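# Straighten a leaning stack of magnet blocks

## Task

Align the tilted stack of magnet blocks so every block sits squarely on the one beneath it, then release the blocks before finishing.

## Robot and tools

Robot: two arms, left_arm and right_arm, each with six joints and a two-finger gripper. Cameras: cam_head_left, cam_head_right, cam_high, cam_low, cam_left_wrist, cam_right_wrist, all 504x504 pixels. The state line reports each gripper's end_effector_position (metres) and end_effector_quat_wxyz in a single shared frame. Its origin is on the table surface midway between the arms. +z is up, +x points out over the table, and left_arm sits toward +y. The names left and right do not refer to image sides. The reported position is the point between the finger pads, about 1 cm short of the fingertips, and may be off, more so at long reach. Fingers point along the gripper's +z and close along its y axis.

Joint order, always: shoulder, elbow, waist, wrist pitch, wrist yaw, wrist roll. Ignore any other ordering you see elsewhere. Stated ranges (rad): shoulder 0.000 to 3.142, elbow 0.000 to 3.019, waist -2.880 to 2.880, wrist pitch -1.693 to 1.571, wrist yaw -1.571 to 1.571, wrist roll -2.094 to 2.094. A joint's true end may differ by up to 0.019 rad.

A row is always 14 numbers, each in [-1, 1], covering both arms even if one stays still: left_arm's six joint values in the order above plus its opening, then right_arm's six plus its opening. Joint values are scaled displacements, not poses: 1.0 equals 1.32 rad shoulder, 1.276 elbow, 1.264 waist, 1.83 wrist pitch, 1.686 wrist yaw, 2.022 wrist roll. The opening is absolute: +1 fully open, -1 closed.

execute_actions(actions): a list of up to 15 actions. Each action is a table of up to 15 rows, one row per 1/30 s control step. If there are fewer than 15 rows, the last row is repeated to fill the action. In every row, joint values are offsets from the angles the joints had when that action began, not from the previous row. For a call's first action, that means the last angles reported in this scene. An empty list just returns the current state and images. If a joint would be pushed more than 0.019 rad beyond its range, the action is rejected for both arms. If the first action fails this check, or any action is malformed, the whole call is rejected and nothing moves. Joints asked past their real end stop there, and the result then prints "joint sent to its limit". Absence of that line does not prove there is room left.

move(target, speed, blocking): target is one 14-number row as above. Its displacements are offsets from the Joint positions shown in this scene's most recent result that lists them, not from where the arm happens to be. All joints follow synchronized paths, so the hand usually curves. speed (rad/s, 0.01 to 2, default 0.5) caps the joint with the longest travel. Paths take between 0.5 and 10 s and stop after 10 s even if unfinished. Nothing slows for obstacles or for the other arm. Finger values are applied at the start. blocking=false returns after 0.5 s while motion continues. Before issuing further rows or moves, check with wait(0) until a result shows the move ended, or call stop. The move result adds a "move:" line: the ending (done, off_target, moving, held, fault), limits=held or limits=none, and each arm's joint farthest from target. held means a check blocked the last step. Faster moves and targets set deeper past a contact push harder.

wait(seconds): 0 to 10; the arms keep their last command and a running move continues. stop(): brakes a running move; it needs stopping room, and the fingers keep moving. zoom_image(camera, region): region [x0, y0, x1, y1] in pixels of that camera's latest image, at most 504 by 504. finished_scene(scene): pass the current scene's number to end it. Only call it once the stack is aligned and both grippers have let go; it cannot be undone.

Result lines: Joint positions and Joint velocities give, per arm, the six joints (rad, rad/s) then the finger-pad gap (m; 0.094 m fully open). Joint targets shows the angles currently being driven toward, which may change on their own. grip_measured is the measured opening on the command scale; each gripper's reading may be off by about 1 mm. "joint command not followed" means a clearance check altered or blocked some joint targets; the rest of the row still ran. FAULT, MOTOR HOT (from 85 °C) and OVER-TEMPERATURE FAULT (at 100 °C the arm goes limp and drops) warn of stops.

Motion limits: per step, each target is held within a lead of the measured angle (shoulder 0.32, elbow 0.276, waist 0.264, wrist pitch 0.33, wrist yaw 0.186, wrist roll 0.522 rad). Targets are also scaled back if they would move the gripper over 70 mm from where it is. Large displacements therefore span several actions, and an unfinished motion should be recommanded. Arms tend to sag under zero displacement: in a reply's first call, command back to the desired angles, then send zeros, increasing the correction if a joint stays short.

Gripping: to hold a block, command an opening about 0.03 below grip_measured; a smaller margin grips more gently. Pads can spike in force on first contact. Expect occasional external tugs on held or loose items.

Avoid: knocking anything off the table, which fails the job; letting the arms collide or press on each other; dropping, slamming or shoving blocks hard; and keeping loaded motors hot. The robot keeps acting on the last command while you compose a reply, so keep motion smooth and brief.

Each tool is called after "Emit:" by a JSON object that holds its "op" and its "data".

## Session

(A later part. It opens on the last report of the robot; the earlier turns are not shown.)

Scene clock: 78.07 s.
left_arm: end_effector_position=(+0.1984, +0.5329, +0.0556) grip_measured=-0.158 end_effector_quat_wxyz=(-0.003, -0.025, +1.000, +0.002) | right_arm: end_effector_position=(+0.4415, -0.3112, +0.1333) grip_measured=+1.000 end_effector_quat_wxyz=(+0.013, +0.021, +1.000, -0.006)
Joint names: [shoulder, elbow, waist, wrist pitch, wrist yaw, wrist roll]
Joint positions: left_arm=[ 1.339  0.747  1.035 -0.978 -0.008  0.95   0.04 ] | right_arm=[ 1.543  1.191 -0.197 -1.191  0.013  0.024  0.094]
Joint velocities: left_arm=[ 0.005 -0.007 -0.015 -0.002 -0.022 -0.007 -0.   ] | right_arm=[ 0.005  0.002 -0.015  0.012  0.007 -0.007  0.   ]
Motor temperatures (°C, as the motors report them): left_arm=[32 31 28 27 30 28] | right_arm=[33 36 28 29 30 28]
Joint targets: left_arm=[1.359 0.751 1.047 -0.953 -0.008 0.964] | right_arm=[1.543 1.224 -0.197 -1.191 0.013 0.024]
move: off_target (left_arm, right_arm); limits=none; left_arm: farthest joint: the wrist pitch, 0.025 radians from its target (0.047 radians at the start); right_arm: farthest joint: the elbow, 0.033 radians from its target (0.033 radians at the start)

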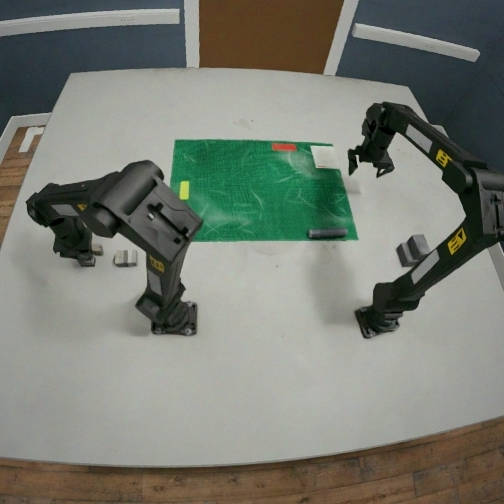

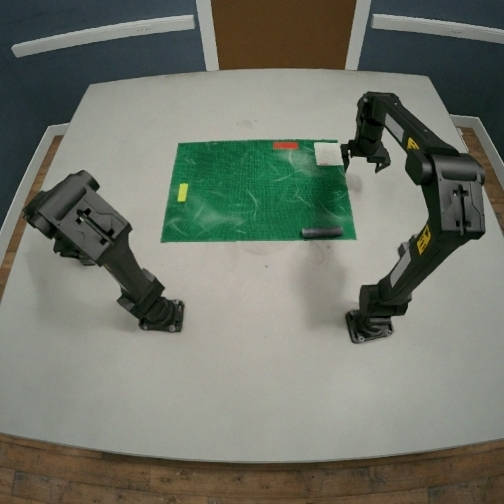

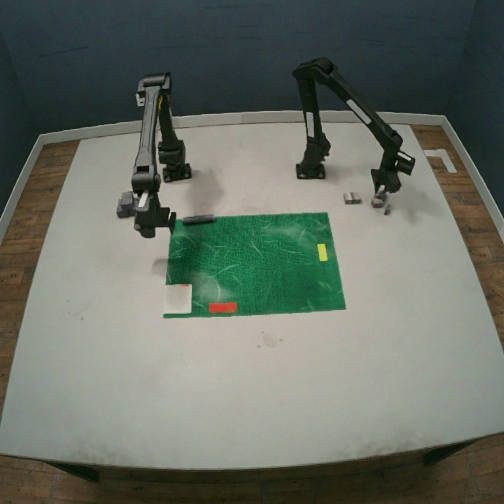

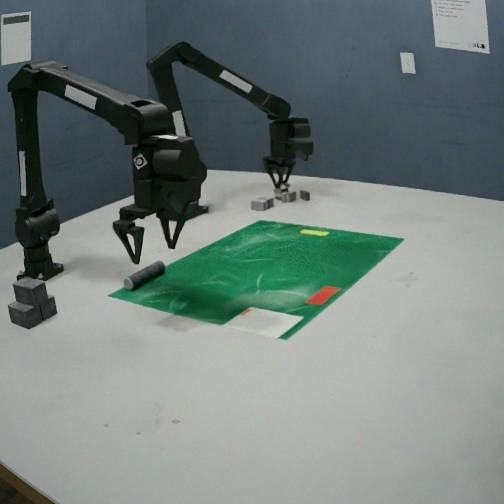

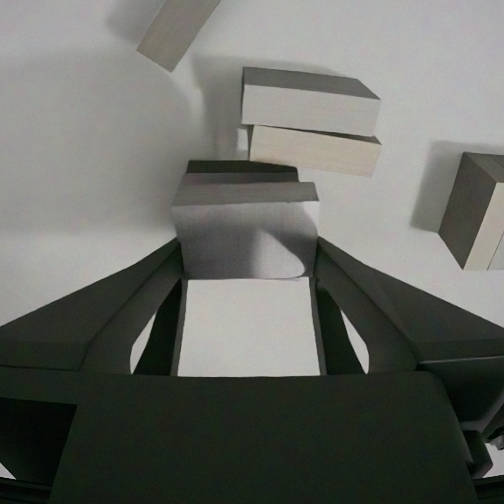

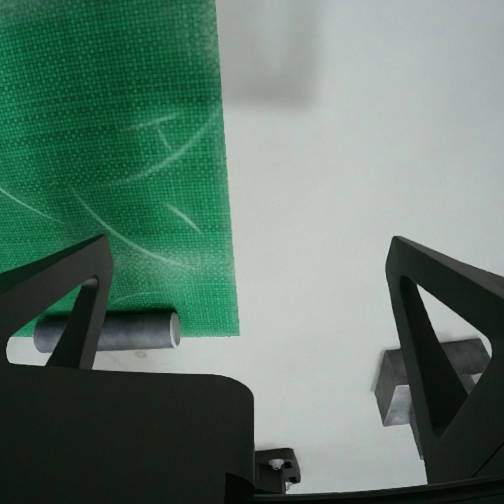

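Emit:
{"op": "move", "data": {"target": [0.01,-0.007,0.015,0.014,0,0.007,-0.25,0,0.026,0,0,0,0,1], "speed": 0.04}}

Emit:
{"op": "move", "data": {"target": [0,0,0,0,0,0,0.1,0,0.026,0,0,0,0,1]}}

Emit:
{"op": "zoom_image", "data": {"camera": "cam_low", "region": [260, 160, 320, 210]}}

Scene clock: 81.47 s.
left_arm: end_effector_position=(+0.1982, +0.5333, +0.0555) grip_measured=-0.158 end_effector_quat_wxyz=(-0.002, -0.025, +1.000, +0.002) | right_arm: end_effector_position=(+0.4415, -0.3112, +0.1333) grip_measured=+1.000 end_effector_quat_wxyz=(+0.013, +0.021, +1.000, -0.006)
Joint names: [shoulder, elbow, waist, wrist pitch, wrist yaw, wrist roll]
Joint positions: left_arm=[ 1.339  0.747  1.037 -0.976 -0.005  0.951  0.04 ] | right_arm=[ 1.543  1.191 -0.197 -1.191  0.013  0.024  0.094]
Joint velocities: left_arm=[ 0.005  0.002 -0.005  0.007 -0.051  0.007 -0.002] | right_arm=[-0.005 -0.007 -0.005  0.007 -0.051  0.051  0.   ]
Motor temperatures (°C, as the motors report them): left_arm=[32 31 28 27 30 28] | right_arm=[34 37 28 29 30 28]
Joint targets: left_arm=[1.352 0.738 1.054 -0.952 -0.008 0.964] | right_arm=[1.543 1.224 -0.197 -1.191 0.013 0.024]
move: off_target (left_arm, right_arm); limits=none; left_arm: farthest joint: the wrist pitch, 0.024 radians from its target (0.026 radians at the start); right_arm: farthest joint: the elbow, 0.033 radians from its target (0.033 radians at the start)

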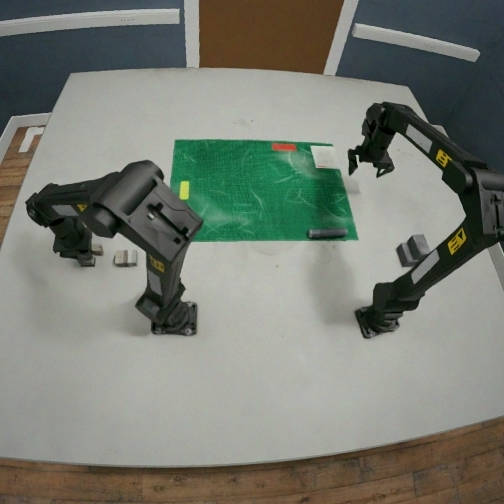

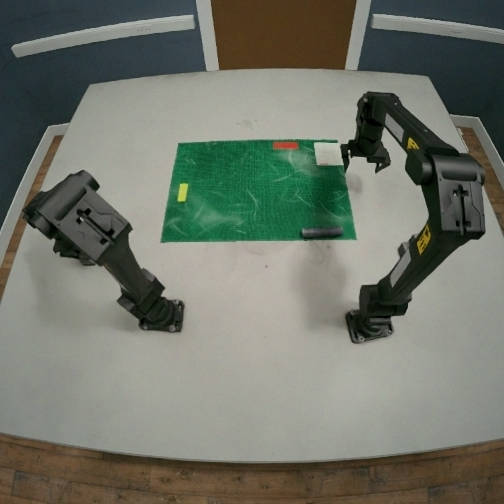

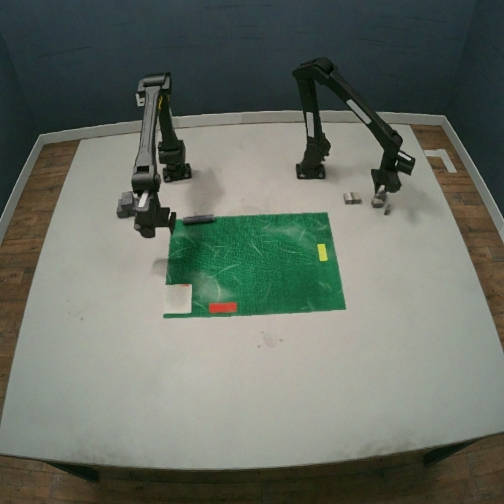

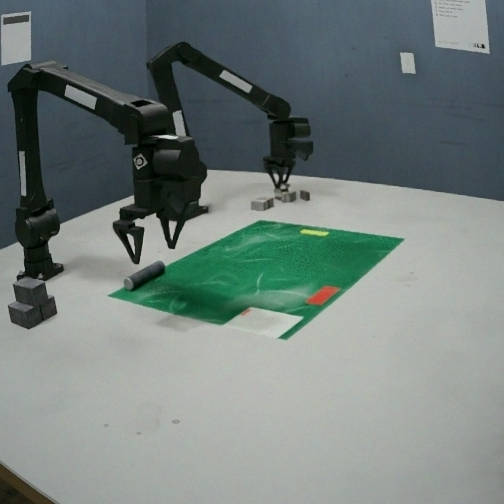

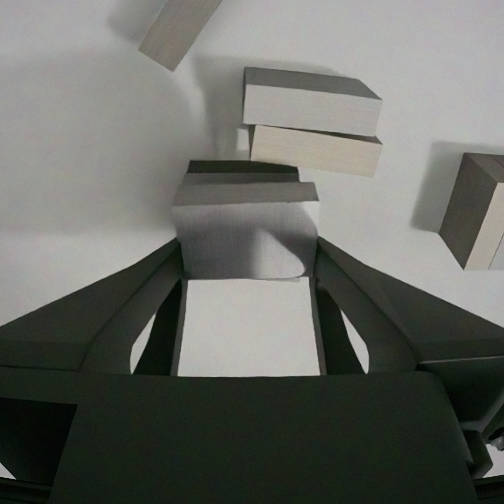

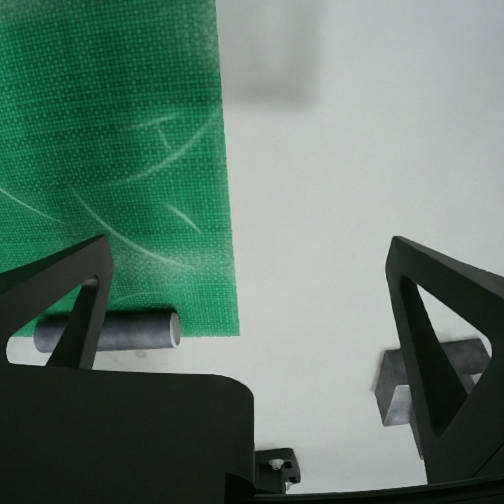

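Scene clock: 82.17 s.
left_arm: end_effector_position=(+0.1980, +0.5329, +0.0553) grip_measured=+0.098 end_effector_quat_wxyz=(-0.002, -0.025, +1.000, +0.002) | right_arm: end_effector_position=(+0.4415, -0.3112, +0.1333) grip_measured=+1.000 end_effector_quat_wxyz=(+0.013, +0.021, +1.000, -0.006)
Joint names: [shoulder, elbow, waist, wrist pitch, wrist yaw, wrist roll]
Joint positions: left_arm=[ 1.339  0.746  1.037 -0.976 -0.005  0.951  0.052] | right_arm=[ 1.543  1.191 -0.197 -1.191  0.013  0.024  0.094]
Joint velocities: left_arm=[ 0.005  0.002 -0.005 -0.017 -0.007  0.037  0.   ] | right_arm=[-0.005 -0.012 -0.005 -0.002 -0.007  0.022  0.   ]
Motor temperatures (°C, as the motors report them): left_arm=[32 31 28 27 30 28] | right_arm=[34 37 28 29 30 28]
Joint targets: left_arm=[1.339 0.747 1.037 -0.976 -0.005 0.951] | right_arm=[1.543 1.224 -0.197 -1.191 0.013 0.024]
move: off_target (right_arm); limits=none; left_arm: farthest joint: the elbow, 0.001 radians from its target (0.000 radians at the start); right_arm: farthest joint: the elbow, 0.033 radians from its target (0.033 radians at the start)

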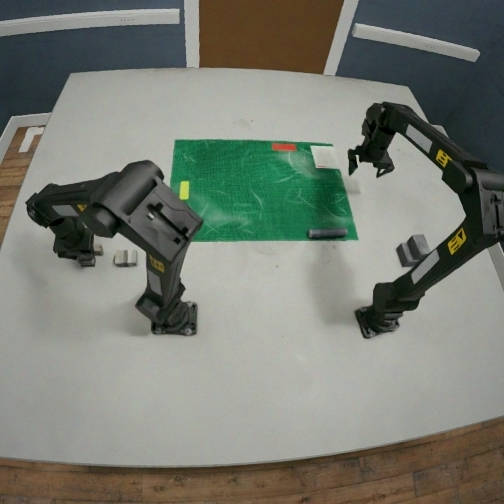

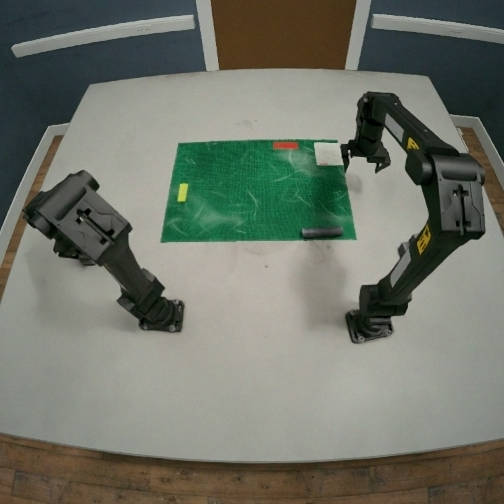

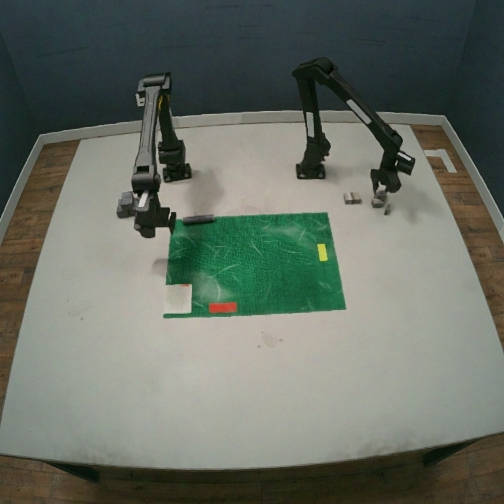

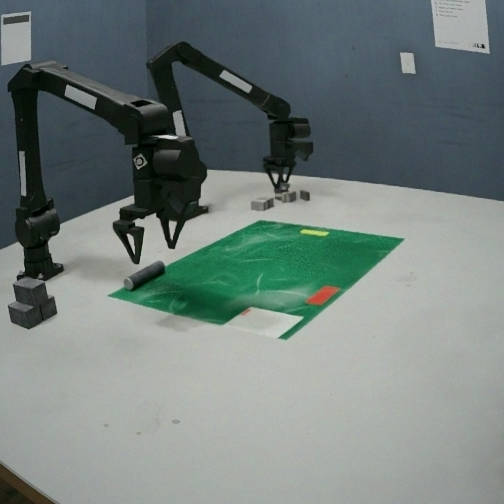

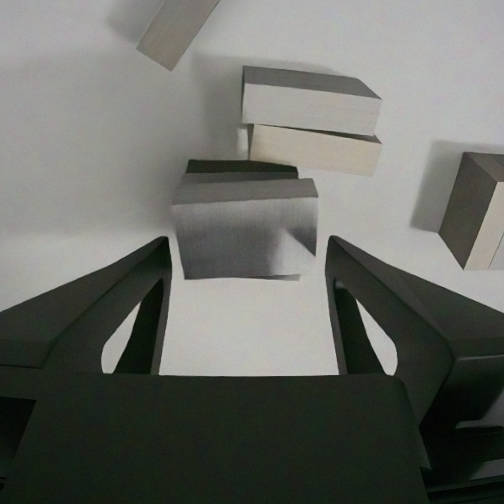

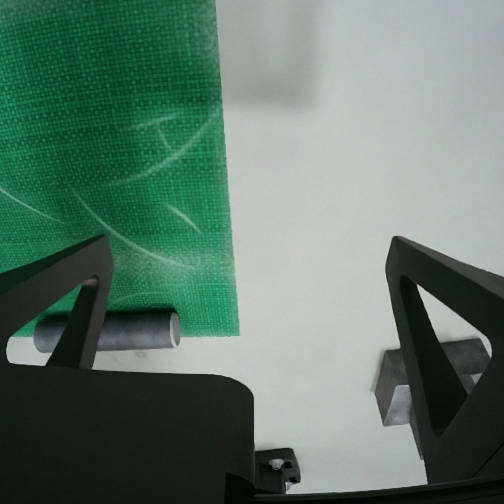

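Region (260, 160, 320, 210) of cam_low's 504x504 image, scaled by 8.400, with more detail than that image has.

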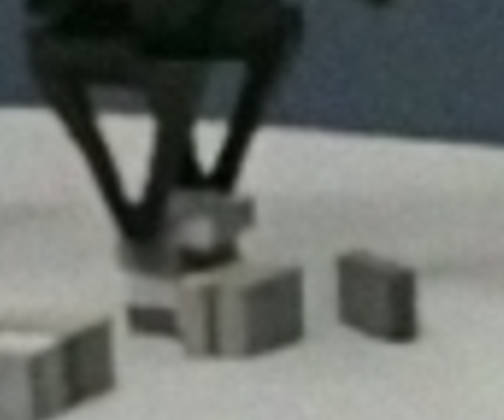

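Emit:
{"op": "move", "data": {"target": [0.061,-0.032,0,0.07,0,0,0.2,0,0.026,0,0,0,0,1], "speed": 0.15}}

Emit:
{"op": "move", "data": {"target": [0,0.003,0,0.009,0,0,-0.22,0,0.026,0,0,0,0,1]}}

Emit:
{"op": "move", "data": {"target": [0,0.003,0,0.009,0,0,0.2,0,0.026,0,0,0,0,1]}}

Scene clock: 84.90 s.
left_arm: end_effector_position=(+0.1985, +0.5337, +0.0216) grip_measured=+0.198 end_effector_quat_wxyz=(-0.003, -0.025, +1.000, +0.001) | right_arm: end_effector_position=(+0.4415, -0.3112, +0.1333) grip_measured=+1.000 end_effector_quat_wxyz=(+0.013, +0.021, +1.000, -0.006)
Joint names: [shoulder, elbow, waist, wrist pitch, wrist yaw, wrist roll]
Joint positions: left_arm=[ 1.411  0.705  1.037 -0.867 -0.005  0.951  0.056] | right_arm=[ 1.543  1.191 -0.197 -1.191  0.013  0.024  0.094]
Joint velocities: left_arm=[ 0.005  0.007 -0.015  0.002  0.022 -0.037  0.001] | right_arm=[-0.015  0.002 -0.005 -0.007 -0.022 -0.022  0.   ]
Motor temperatures (°C, as the motors report them): left_arm=[32 31 28 27 30 28] | right_arm=[34 37 28 29 30 28]
Joint targets: left_arm=[1.420 0.705 1.037 -0.849 -0.005 0.951] | right_arm=[1.543 1.224 -0.197 -1.191 0.013 0.024]
move: off_target (right_arm); limits=none; left_arm: farthest joint: the wrist pitch, 0.019 radians from its target (0.129 radians at the start); right_arm: farthest joint: the elbow, 0.033 radians from its target (0.033 radians at the start)

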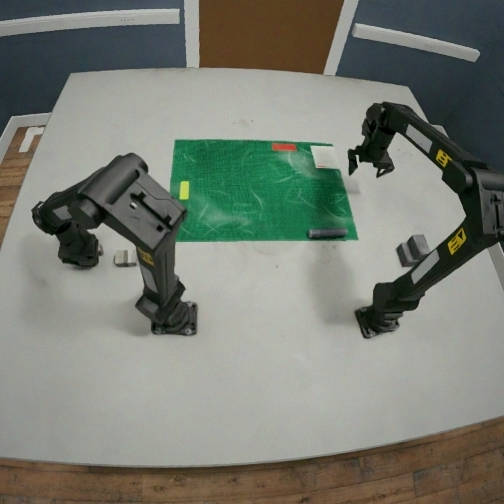

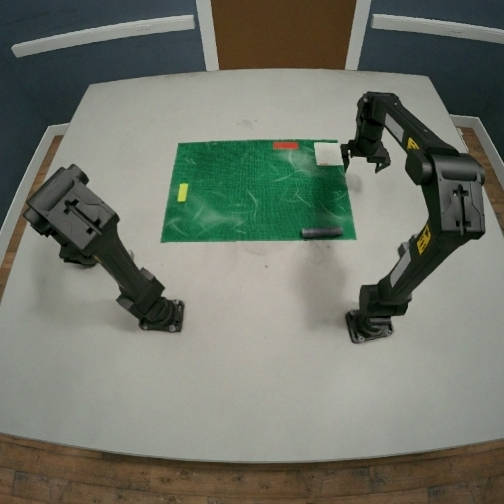

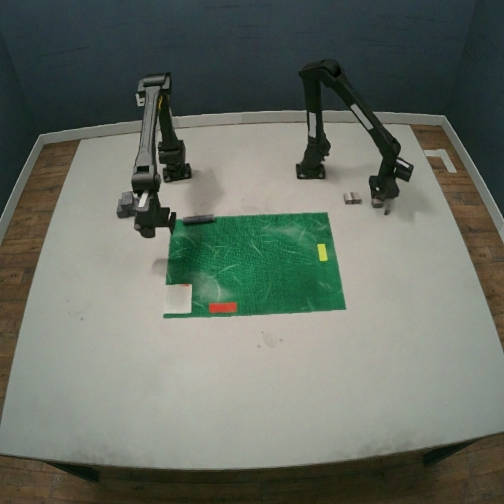

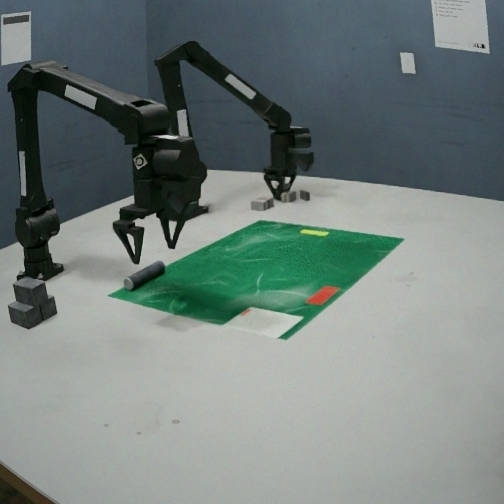

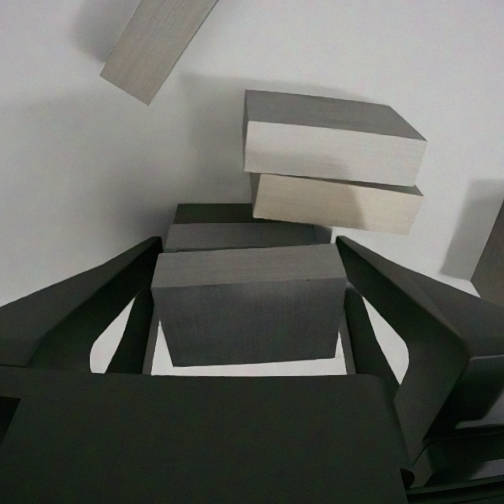

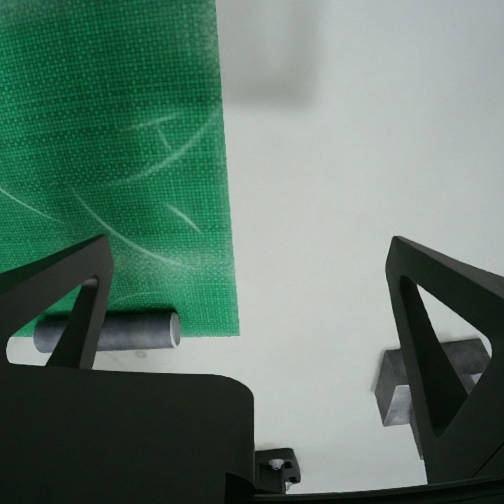

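Scene clock: 85.60 s.
left_arm: end_effector_position=(+0.1984, +0.5338, +0.0216) grip_measured=-0.148 end_effector_quat_wxyz=(-0.003, -0.025, +1.000, +0.001) | right_arm: end_effector_position=(+0.4415, -0.3112, +0.1333) grip_measured=+1.000 end_effector_quat_wxyz=(+0.013, +0.021, +1.000, -0.006)
Joint names: [shoulder, elbow, waist, wrist pitch, wrist yaw, wrist roll]
Joint positions: left_arm=[ 1.411  0.705  1.037 -0.867 -0.006  0.951  0.04 ] | right_arm=[ 1.543  1.191 -0.197 -1.191  0.013  0.024  0.094]
Joint velocities: left_arm=[ 0.005  0.007  0.005 -0.027 -0.022  0.007 -0.   ] | right_arm=[-0.005 -0.002 -0.005 -0.007  0.037 -0.022  0.   ]
Motor temperatures (°C, as the motors report them): left_arm=[32 31 28 27 30 28] | right_arm=[34 37 28 29 30 28]
Joint targets: left_arm=[1.411 0.709 1.037 -0.850 -0.005 0.951] | right_arm=[1.543 1.224 -0.197 -1.191 0.013 0.024]
move: off_target (right_arm); limits=none; left_arm: farthest joint: the wrist pitch, 0.016 radians from its target (0.016 radians at the start); right_arm: farthest joint: the elbow, 0.033 radians from its target (0.033 radians at the start)

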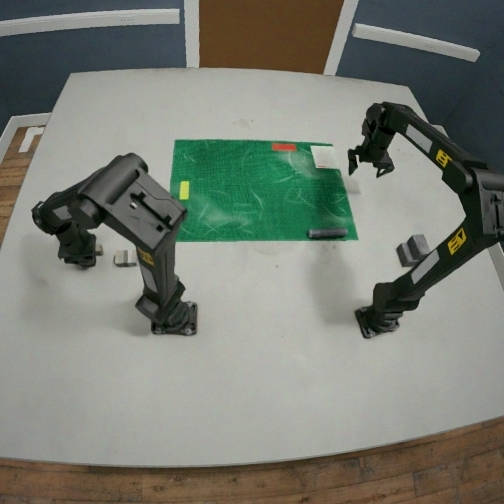

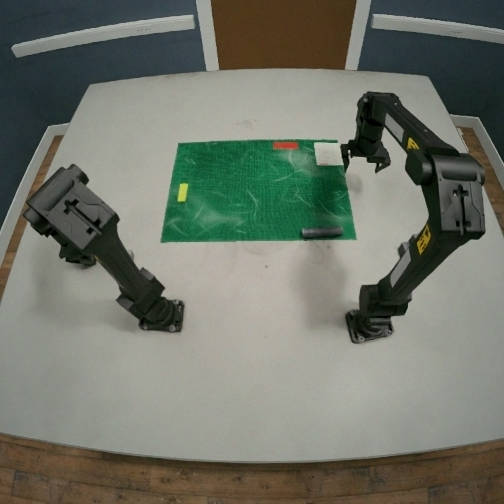

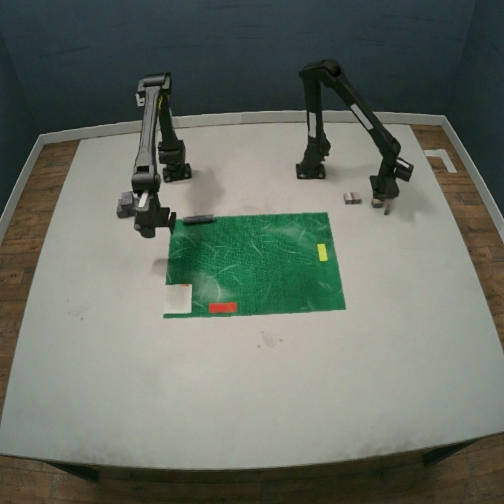

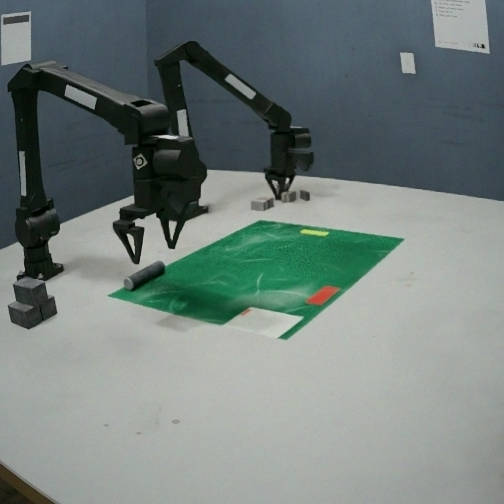

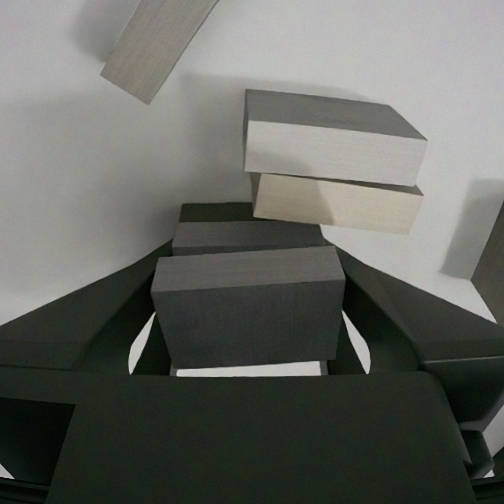

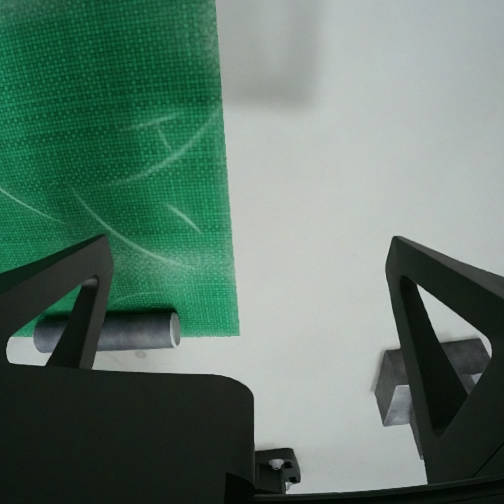

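Scene clock: 86.30 s.
left_arm: end_effector_position=(+0.1983, +0.5337, +0.0215) grip_measured=+0.198 end_effector_quat_wxyz=(-0.003, -0.025, +1.000, +0.001) | right_arm: end_effector_position=(+0.4415, -0.3112, +0.1333) grip_measured=+1.000 end_effector_quat_wxyz=(+0.013, +0.021, +1.000, -0.006)
Joint names: [shoulder, elbow, waist, wrist pitch, wrist yaw, wrist roll]
Joint positions: left_arm=[ 1.411  0.705  1.037 -0.867 -0.006  0.951  0.056] | right_arm=[ 1.543  1.191 -0.197 -1.191  0.013  0.024  0.094]
Joint velocities: left_arm=[ 0.005 -0.012 -0.005  0.022 -0.051  0.007  0.   ] | right_arm=[-0.005 -0.002 -0.024  0.002 -0.022  0.007  0.   ]
Motor temperatures (°C, as the motors report them): left_arm=[32 30 28 27 30 28] | right_arm=[34 37 28 29 30 28]
Joint targets: left_arm=[1.411 0.709 1.037 -0.850 -0.006 0.951] | right_arm=[1.543 1.224 -0.197 -1.191 0.013 0.024]
move: off_target (right_arm); limits=none; left_arm: farthest joint: the wrist pitch, 0.016 radians from its target (0.016 radians at the start); right_arm: farthest joint: the elbow, 0.033 radians from its target (0.033 radians at the start)

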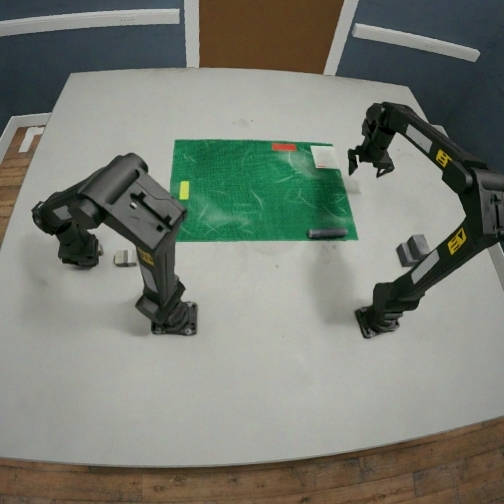

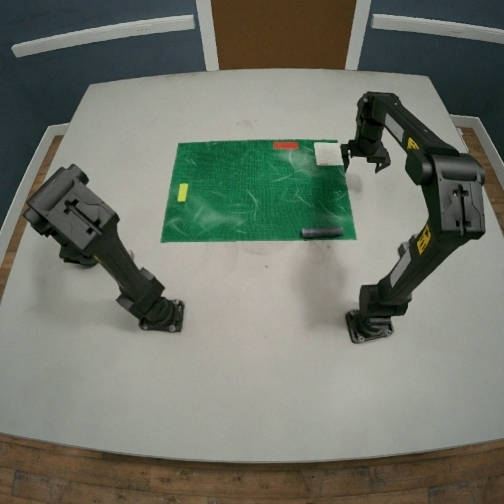

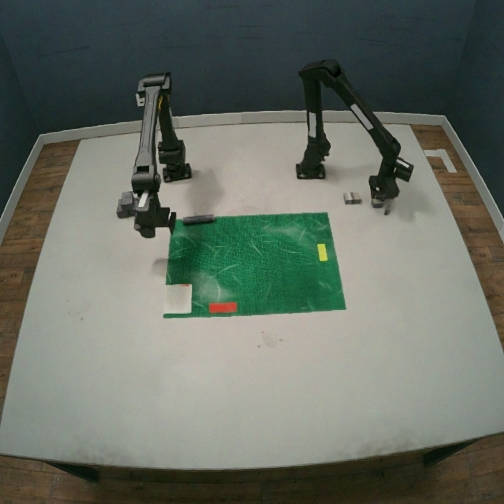

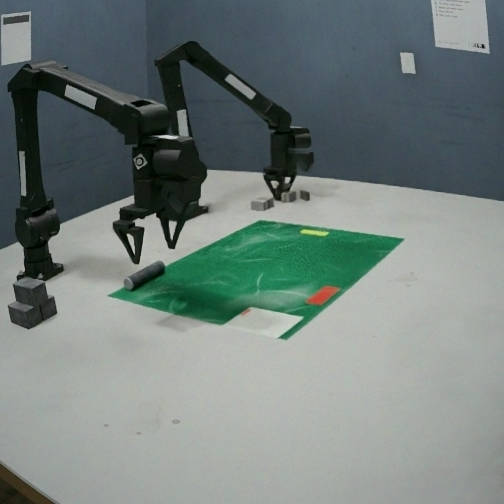

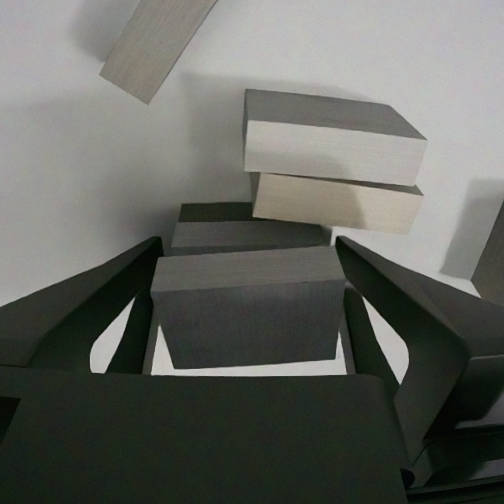

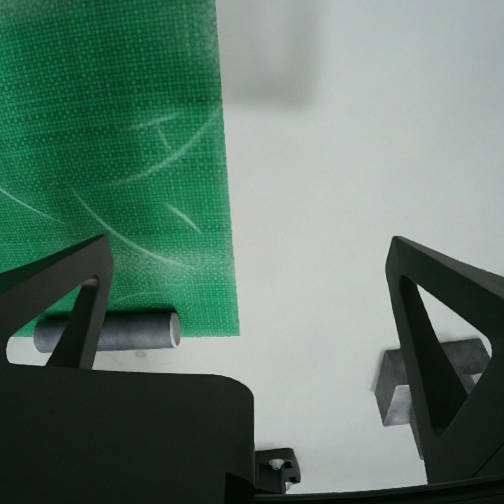

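Emit:
{"op": "move", "data": {"target": [0,0.003,0,0.009,0,0,-0.22,0,0.026,0,0,0,0,1]}}

Emit:
{"op": "move", "data": {"target": [-0.025,0.04,0,-0.028,0,0,-0.22,0,0.026,0,0,0,0,1], "speed": 0.1}}

Emit:
{"op": "move", "data": {"target": [0,0.03,0.22,0,0,-0.477,-0.22,0,0.026,0,0,0,0,1], "speed": 0.4}}

Scene clock: 89.60 s.
left_arm: end_effector_position=(+0.1983, +0.5337, +0.0215) grip_measured=-0.147 end_effector_quat_wxyz=(-0.003, -0.025, +1.000, +0.001) | right_arm: end_effector_position=(+0.4415, -0.3112, +0.1333) grip_measured=+1.000 end_effector_quat_wxyz=(+0.013, +0.021, +1.000, -0.006)
Joint names: [shoulder, elbow, waist, wrist pitch, wrist yaw, wrist roll]
Joint positions: left_arm=[ 1.411  0.705  1.037 -0.866 -0.006  0.951  0.04 ] | right_arm=[ 1.543  1.191 -0.197 -1.191  0.013  0.024  0.094]
Joint velocities: left_arm=[ 0.005 -0.007 -0.005 -0.007  0.022  0.007  0.001] | right_arm=[-0.015 -0.002 -0.005  0.002  0.066  0.022  0.   ]
Motor temperatures (°C, as the motors report them): left_arm=[32 30 28 27 30 28] | right_arm=[34 37 28 29 30 28]
Joint targets: left_arm=[1.411 0.708 1.037 -0.850 -0.006 0.951] | right_arm=[1.543 1.224 -0.197 -1.191 0.013 0.024]
move: off_target (right_arm); limits=none; left_arm: farthest joint: the wrist pitch, 0.016 radians from its target (0.016 radians at the start); right_arm: farthest joint: the elbow, 0.033 radians from its target (0.033 radians at the start)

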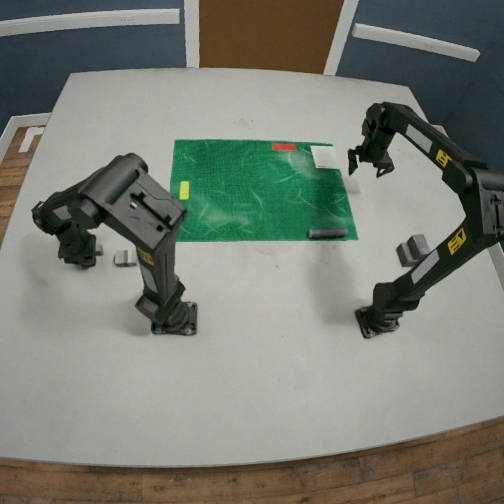

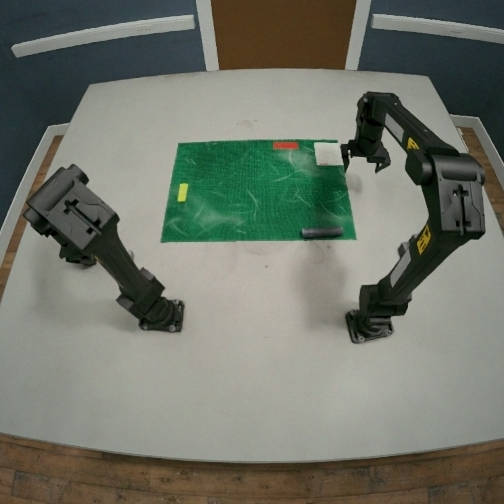

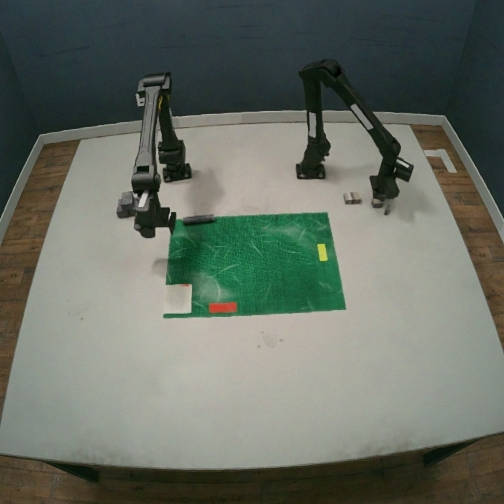

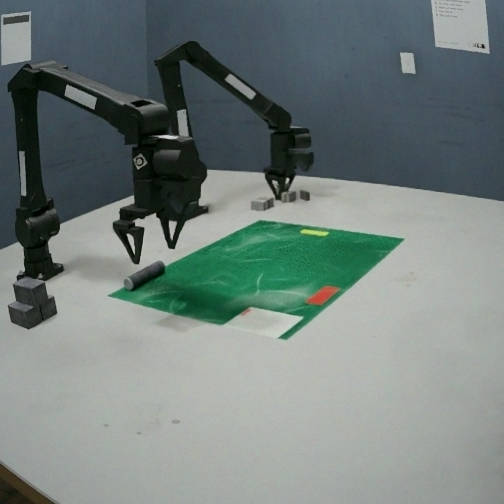

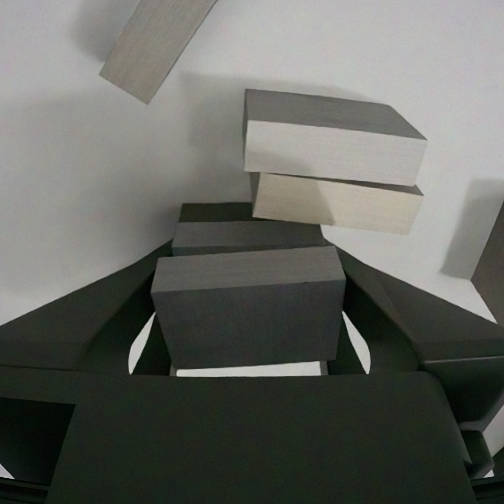

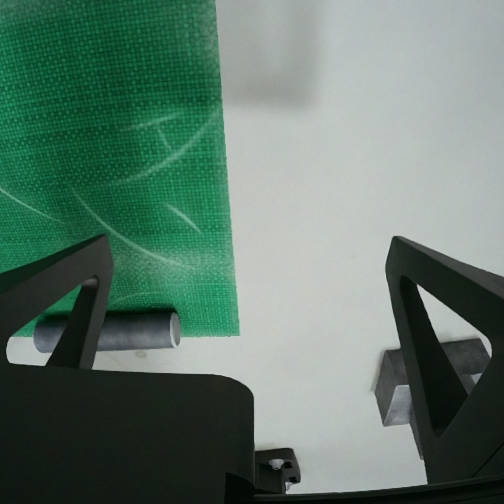

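Scene clock: 90.43 s.
left_arm: end_effector_position=(+0.1940, +0.5270, +0.0222) grip_measured=-0.147 end_effector_quat_wxyz=(-0.012, -0.025, +1.000, -0.012) | right_arm: end_effector_position=(+0.4415, -0.3112, +0.1333) grip_measured=+1.000 end_effector_quat_wxyz=(+0.013, +0.021, +1.000, -0.006)
Joint names: [shoulder, elbow, waist, wrist pitch, wrist yaw, wrist roll]
Joint positions: left_arm=[ 1.409  0.705  1.037 -0.899 -0.006  0.951  0.04 ] | right_arm=[ 1.543  1.191 -0.197 -1.191  0.013  0.024  0.094]
Joint velocities: left_arm=[-0.015 -0.007  0.005 -0.007  0.037 -0.007  0.   ] | right_arm=[-0.005  0.012  0.005  0.002 -0.066  0.007  0.   ]
Motor temperatures (°C, as the motors report them): left_arm=[32 31 28 27 30 28] | right_arm=[34 37 28 29 30 28]
Joint targets: left_arm=[1.378 0.756 1.037 -0.917 -0.006 0.951] | right_arm=[1.543 1.224 -0.197 -1.191 0.013 0.024]
move: off_target (left_arm, right_arm); limits=none; left_arm: farthest joint: the elbow, 0.051 radians from its target (0.051 radians at the start); right_arm: farthest joint: the elbow, 0.033 radians from its target (0.033 radians at the start)

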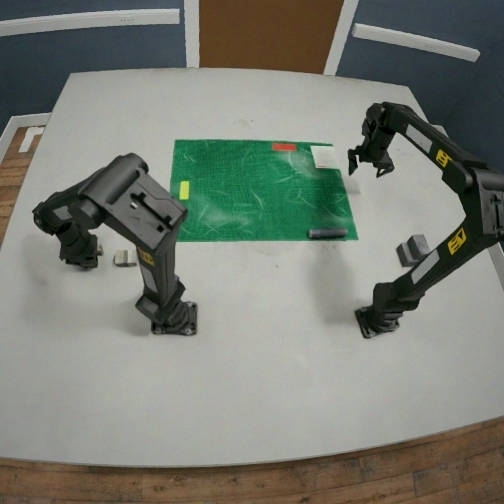

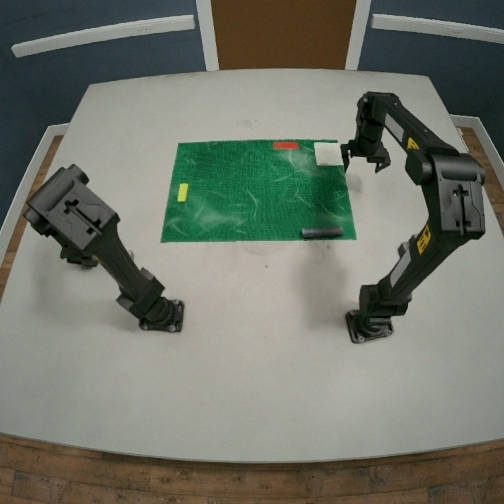

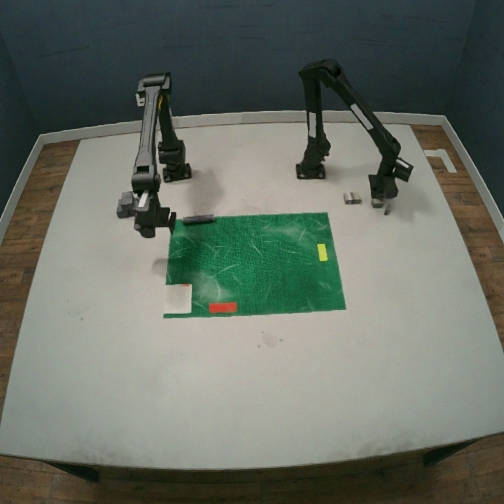

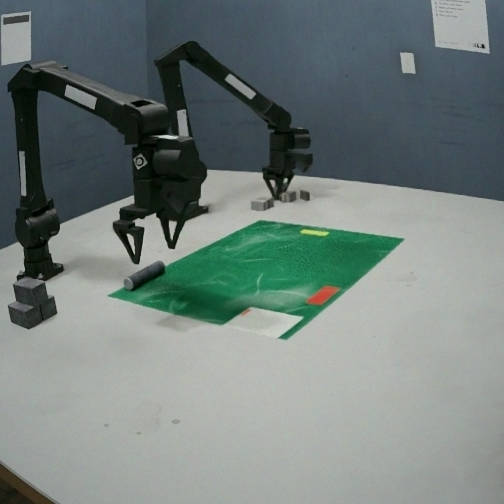

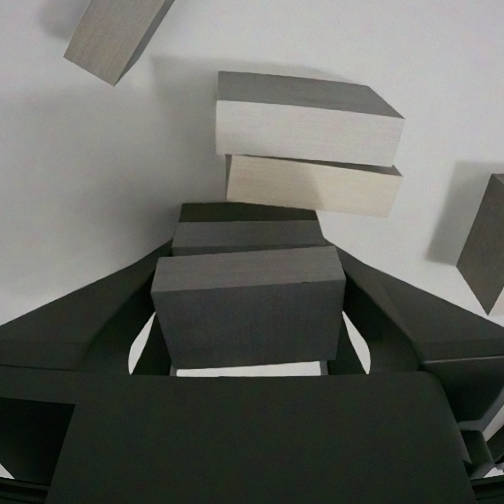

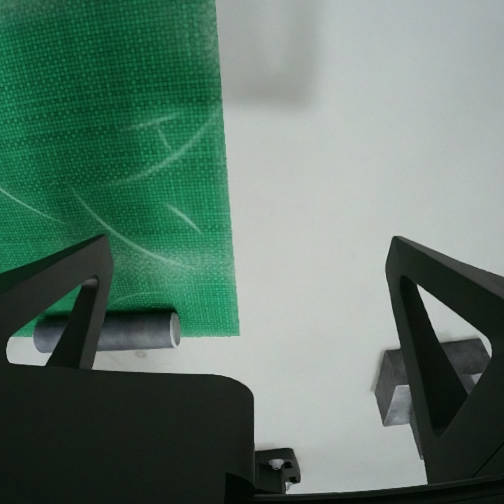

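Scene clock: 93.50 s.
left_arm: end_effector_position=(+0.1216, +0.5604, +0.0218) grip_measured=-0.147 end_effector_quat_wxyz=(-0.013, -0.587, +0.809, -0.011) | right_arm: end_effector_position=(+0.4415, -0.3112, +0.1333) grip_measured=+1.000 end_effector_quat_wxyz=(+0.013, +0.021, +1.000, -0.006)
Joint names: [shoulder, elbow, waist, wrist pitch, wrist yaw, wrist roll]
Joint positions: left_arm=[ 1.409  0.703  1.3   -0.899  0.003  0.01   0.04 ] | right_arm=[ 1.543  1.191 -0.197 -1.191  0.013  0.024  0.094]
Joint velocities: left_arm=[-0.005 -0.002 -0.015  0.002 -0.051 -0.007  0.001] | right_arm=[ 0.005 -0.002 -0.024  0.007 -0.037 -0.051  0.   ]
Motor temperatures (°C, as the motors report them): left_arm=[32 31 28 27 30 28] | right_arm=[34 37 28 29 30 28]
Joint targets: left_arm=[1.409 0.743 1.315 -0.899 -0.006 -0.013] | right_arm=[1.543 1.224 -0.197 -1.191 0.013 0.024]
move: off_target (left_arm, right_arm); limits=none; left_arm: farthest joint: the elbow, 0.040 radians from its target (0.039 radians at the start); right_arm: farthest joint: the elbow, 0.033 radians from its target (0.033 radians at the start)

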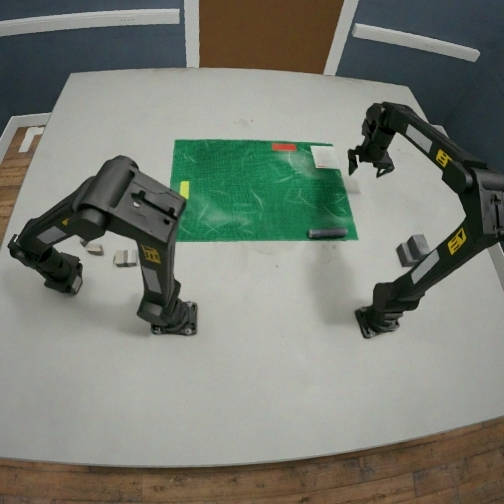

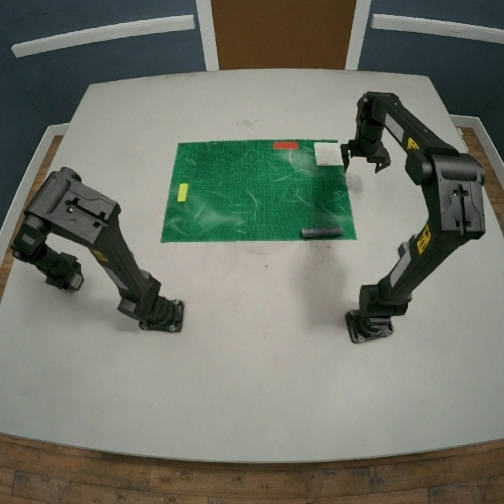

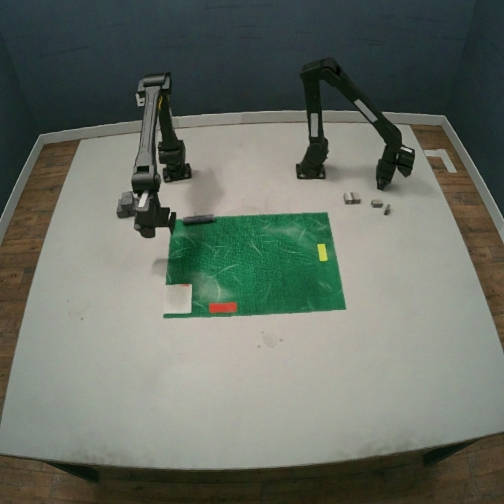

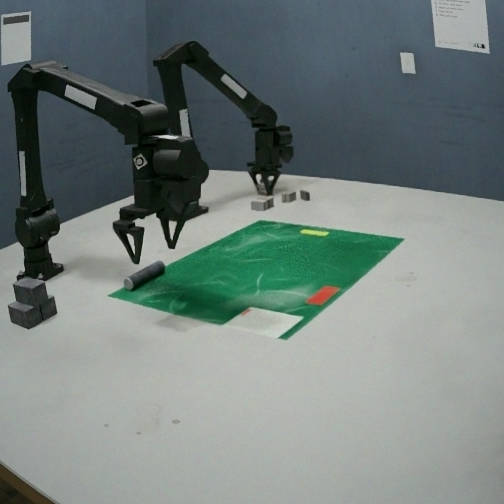

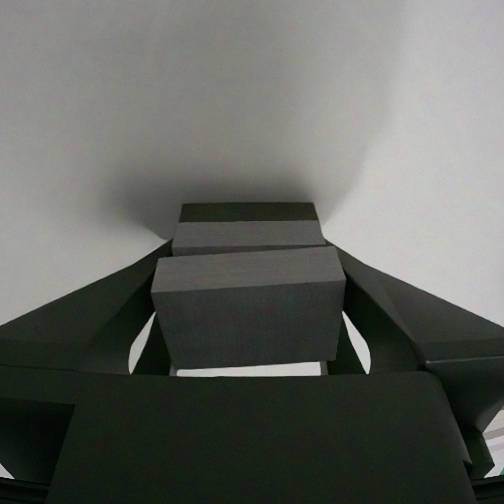

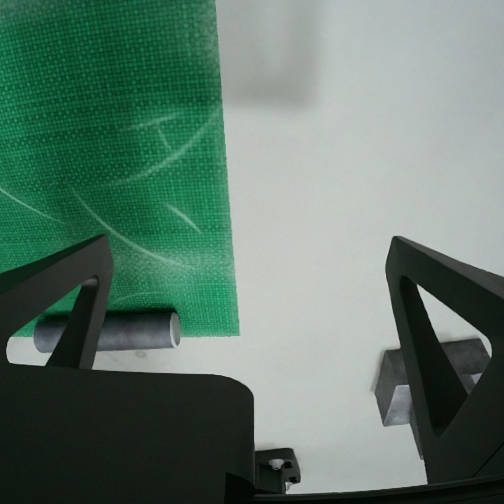

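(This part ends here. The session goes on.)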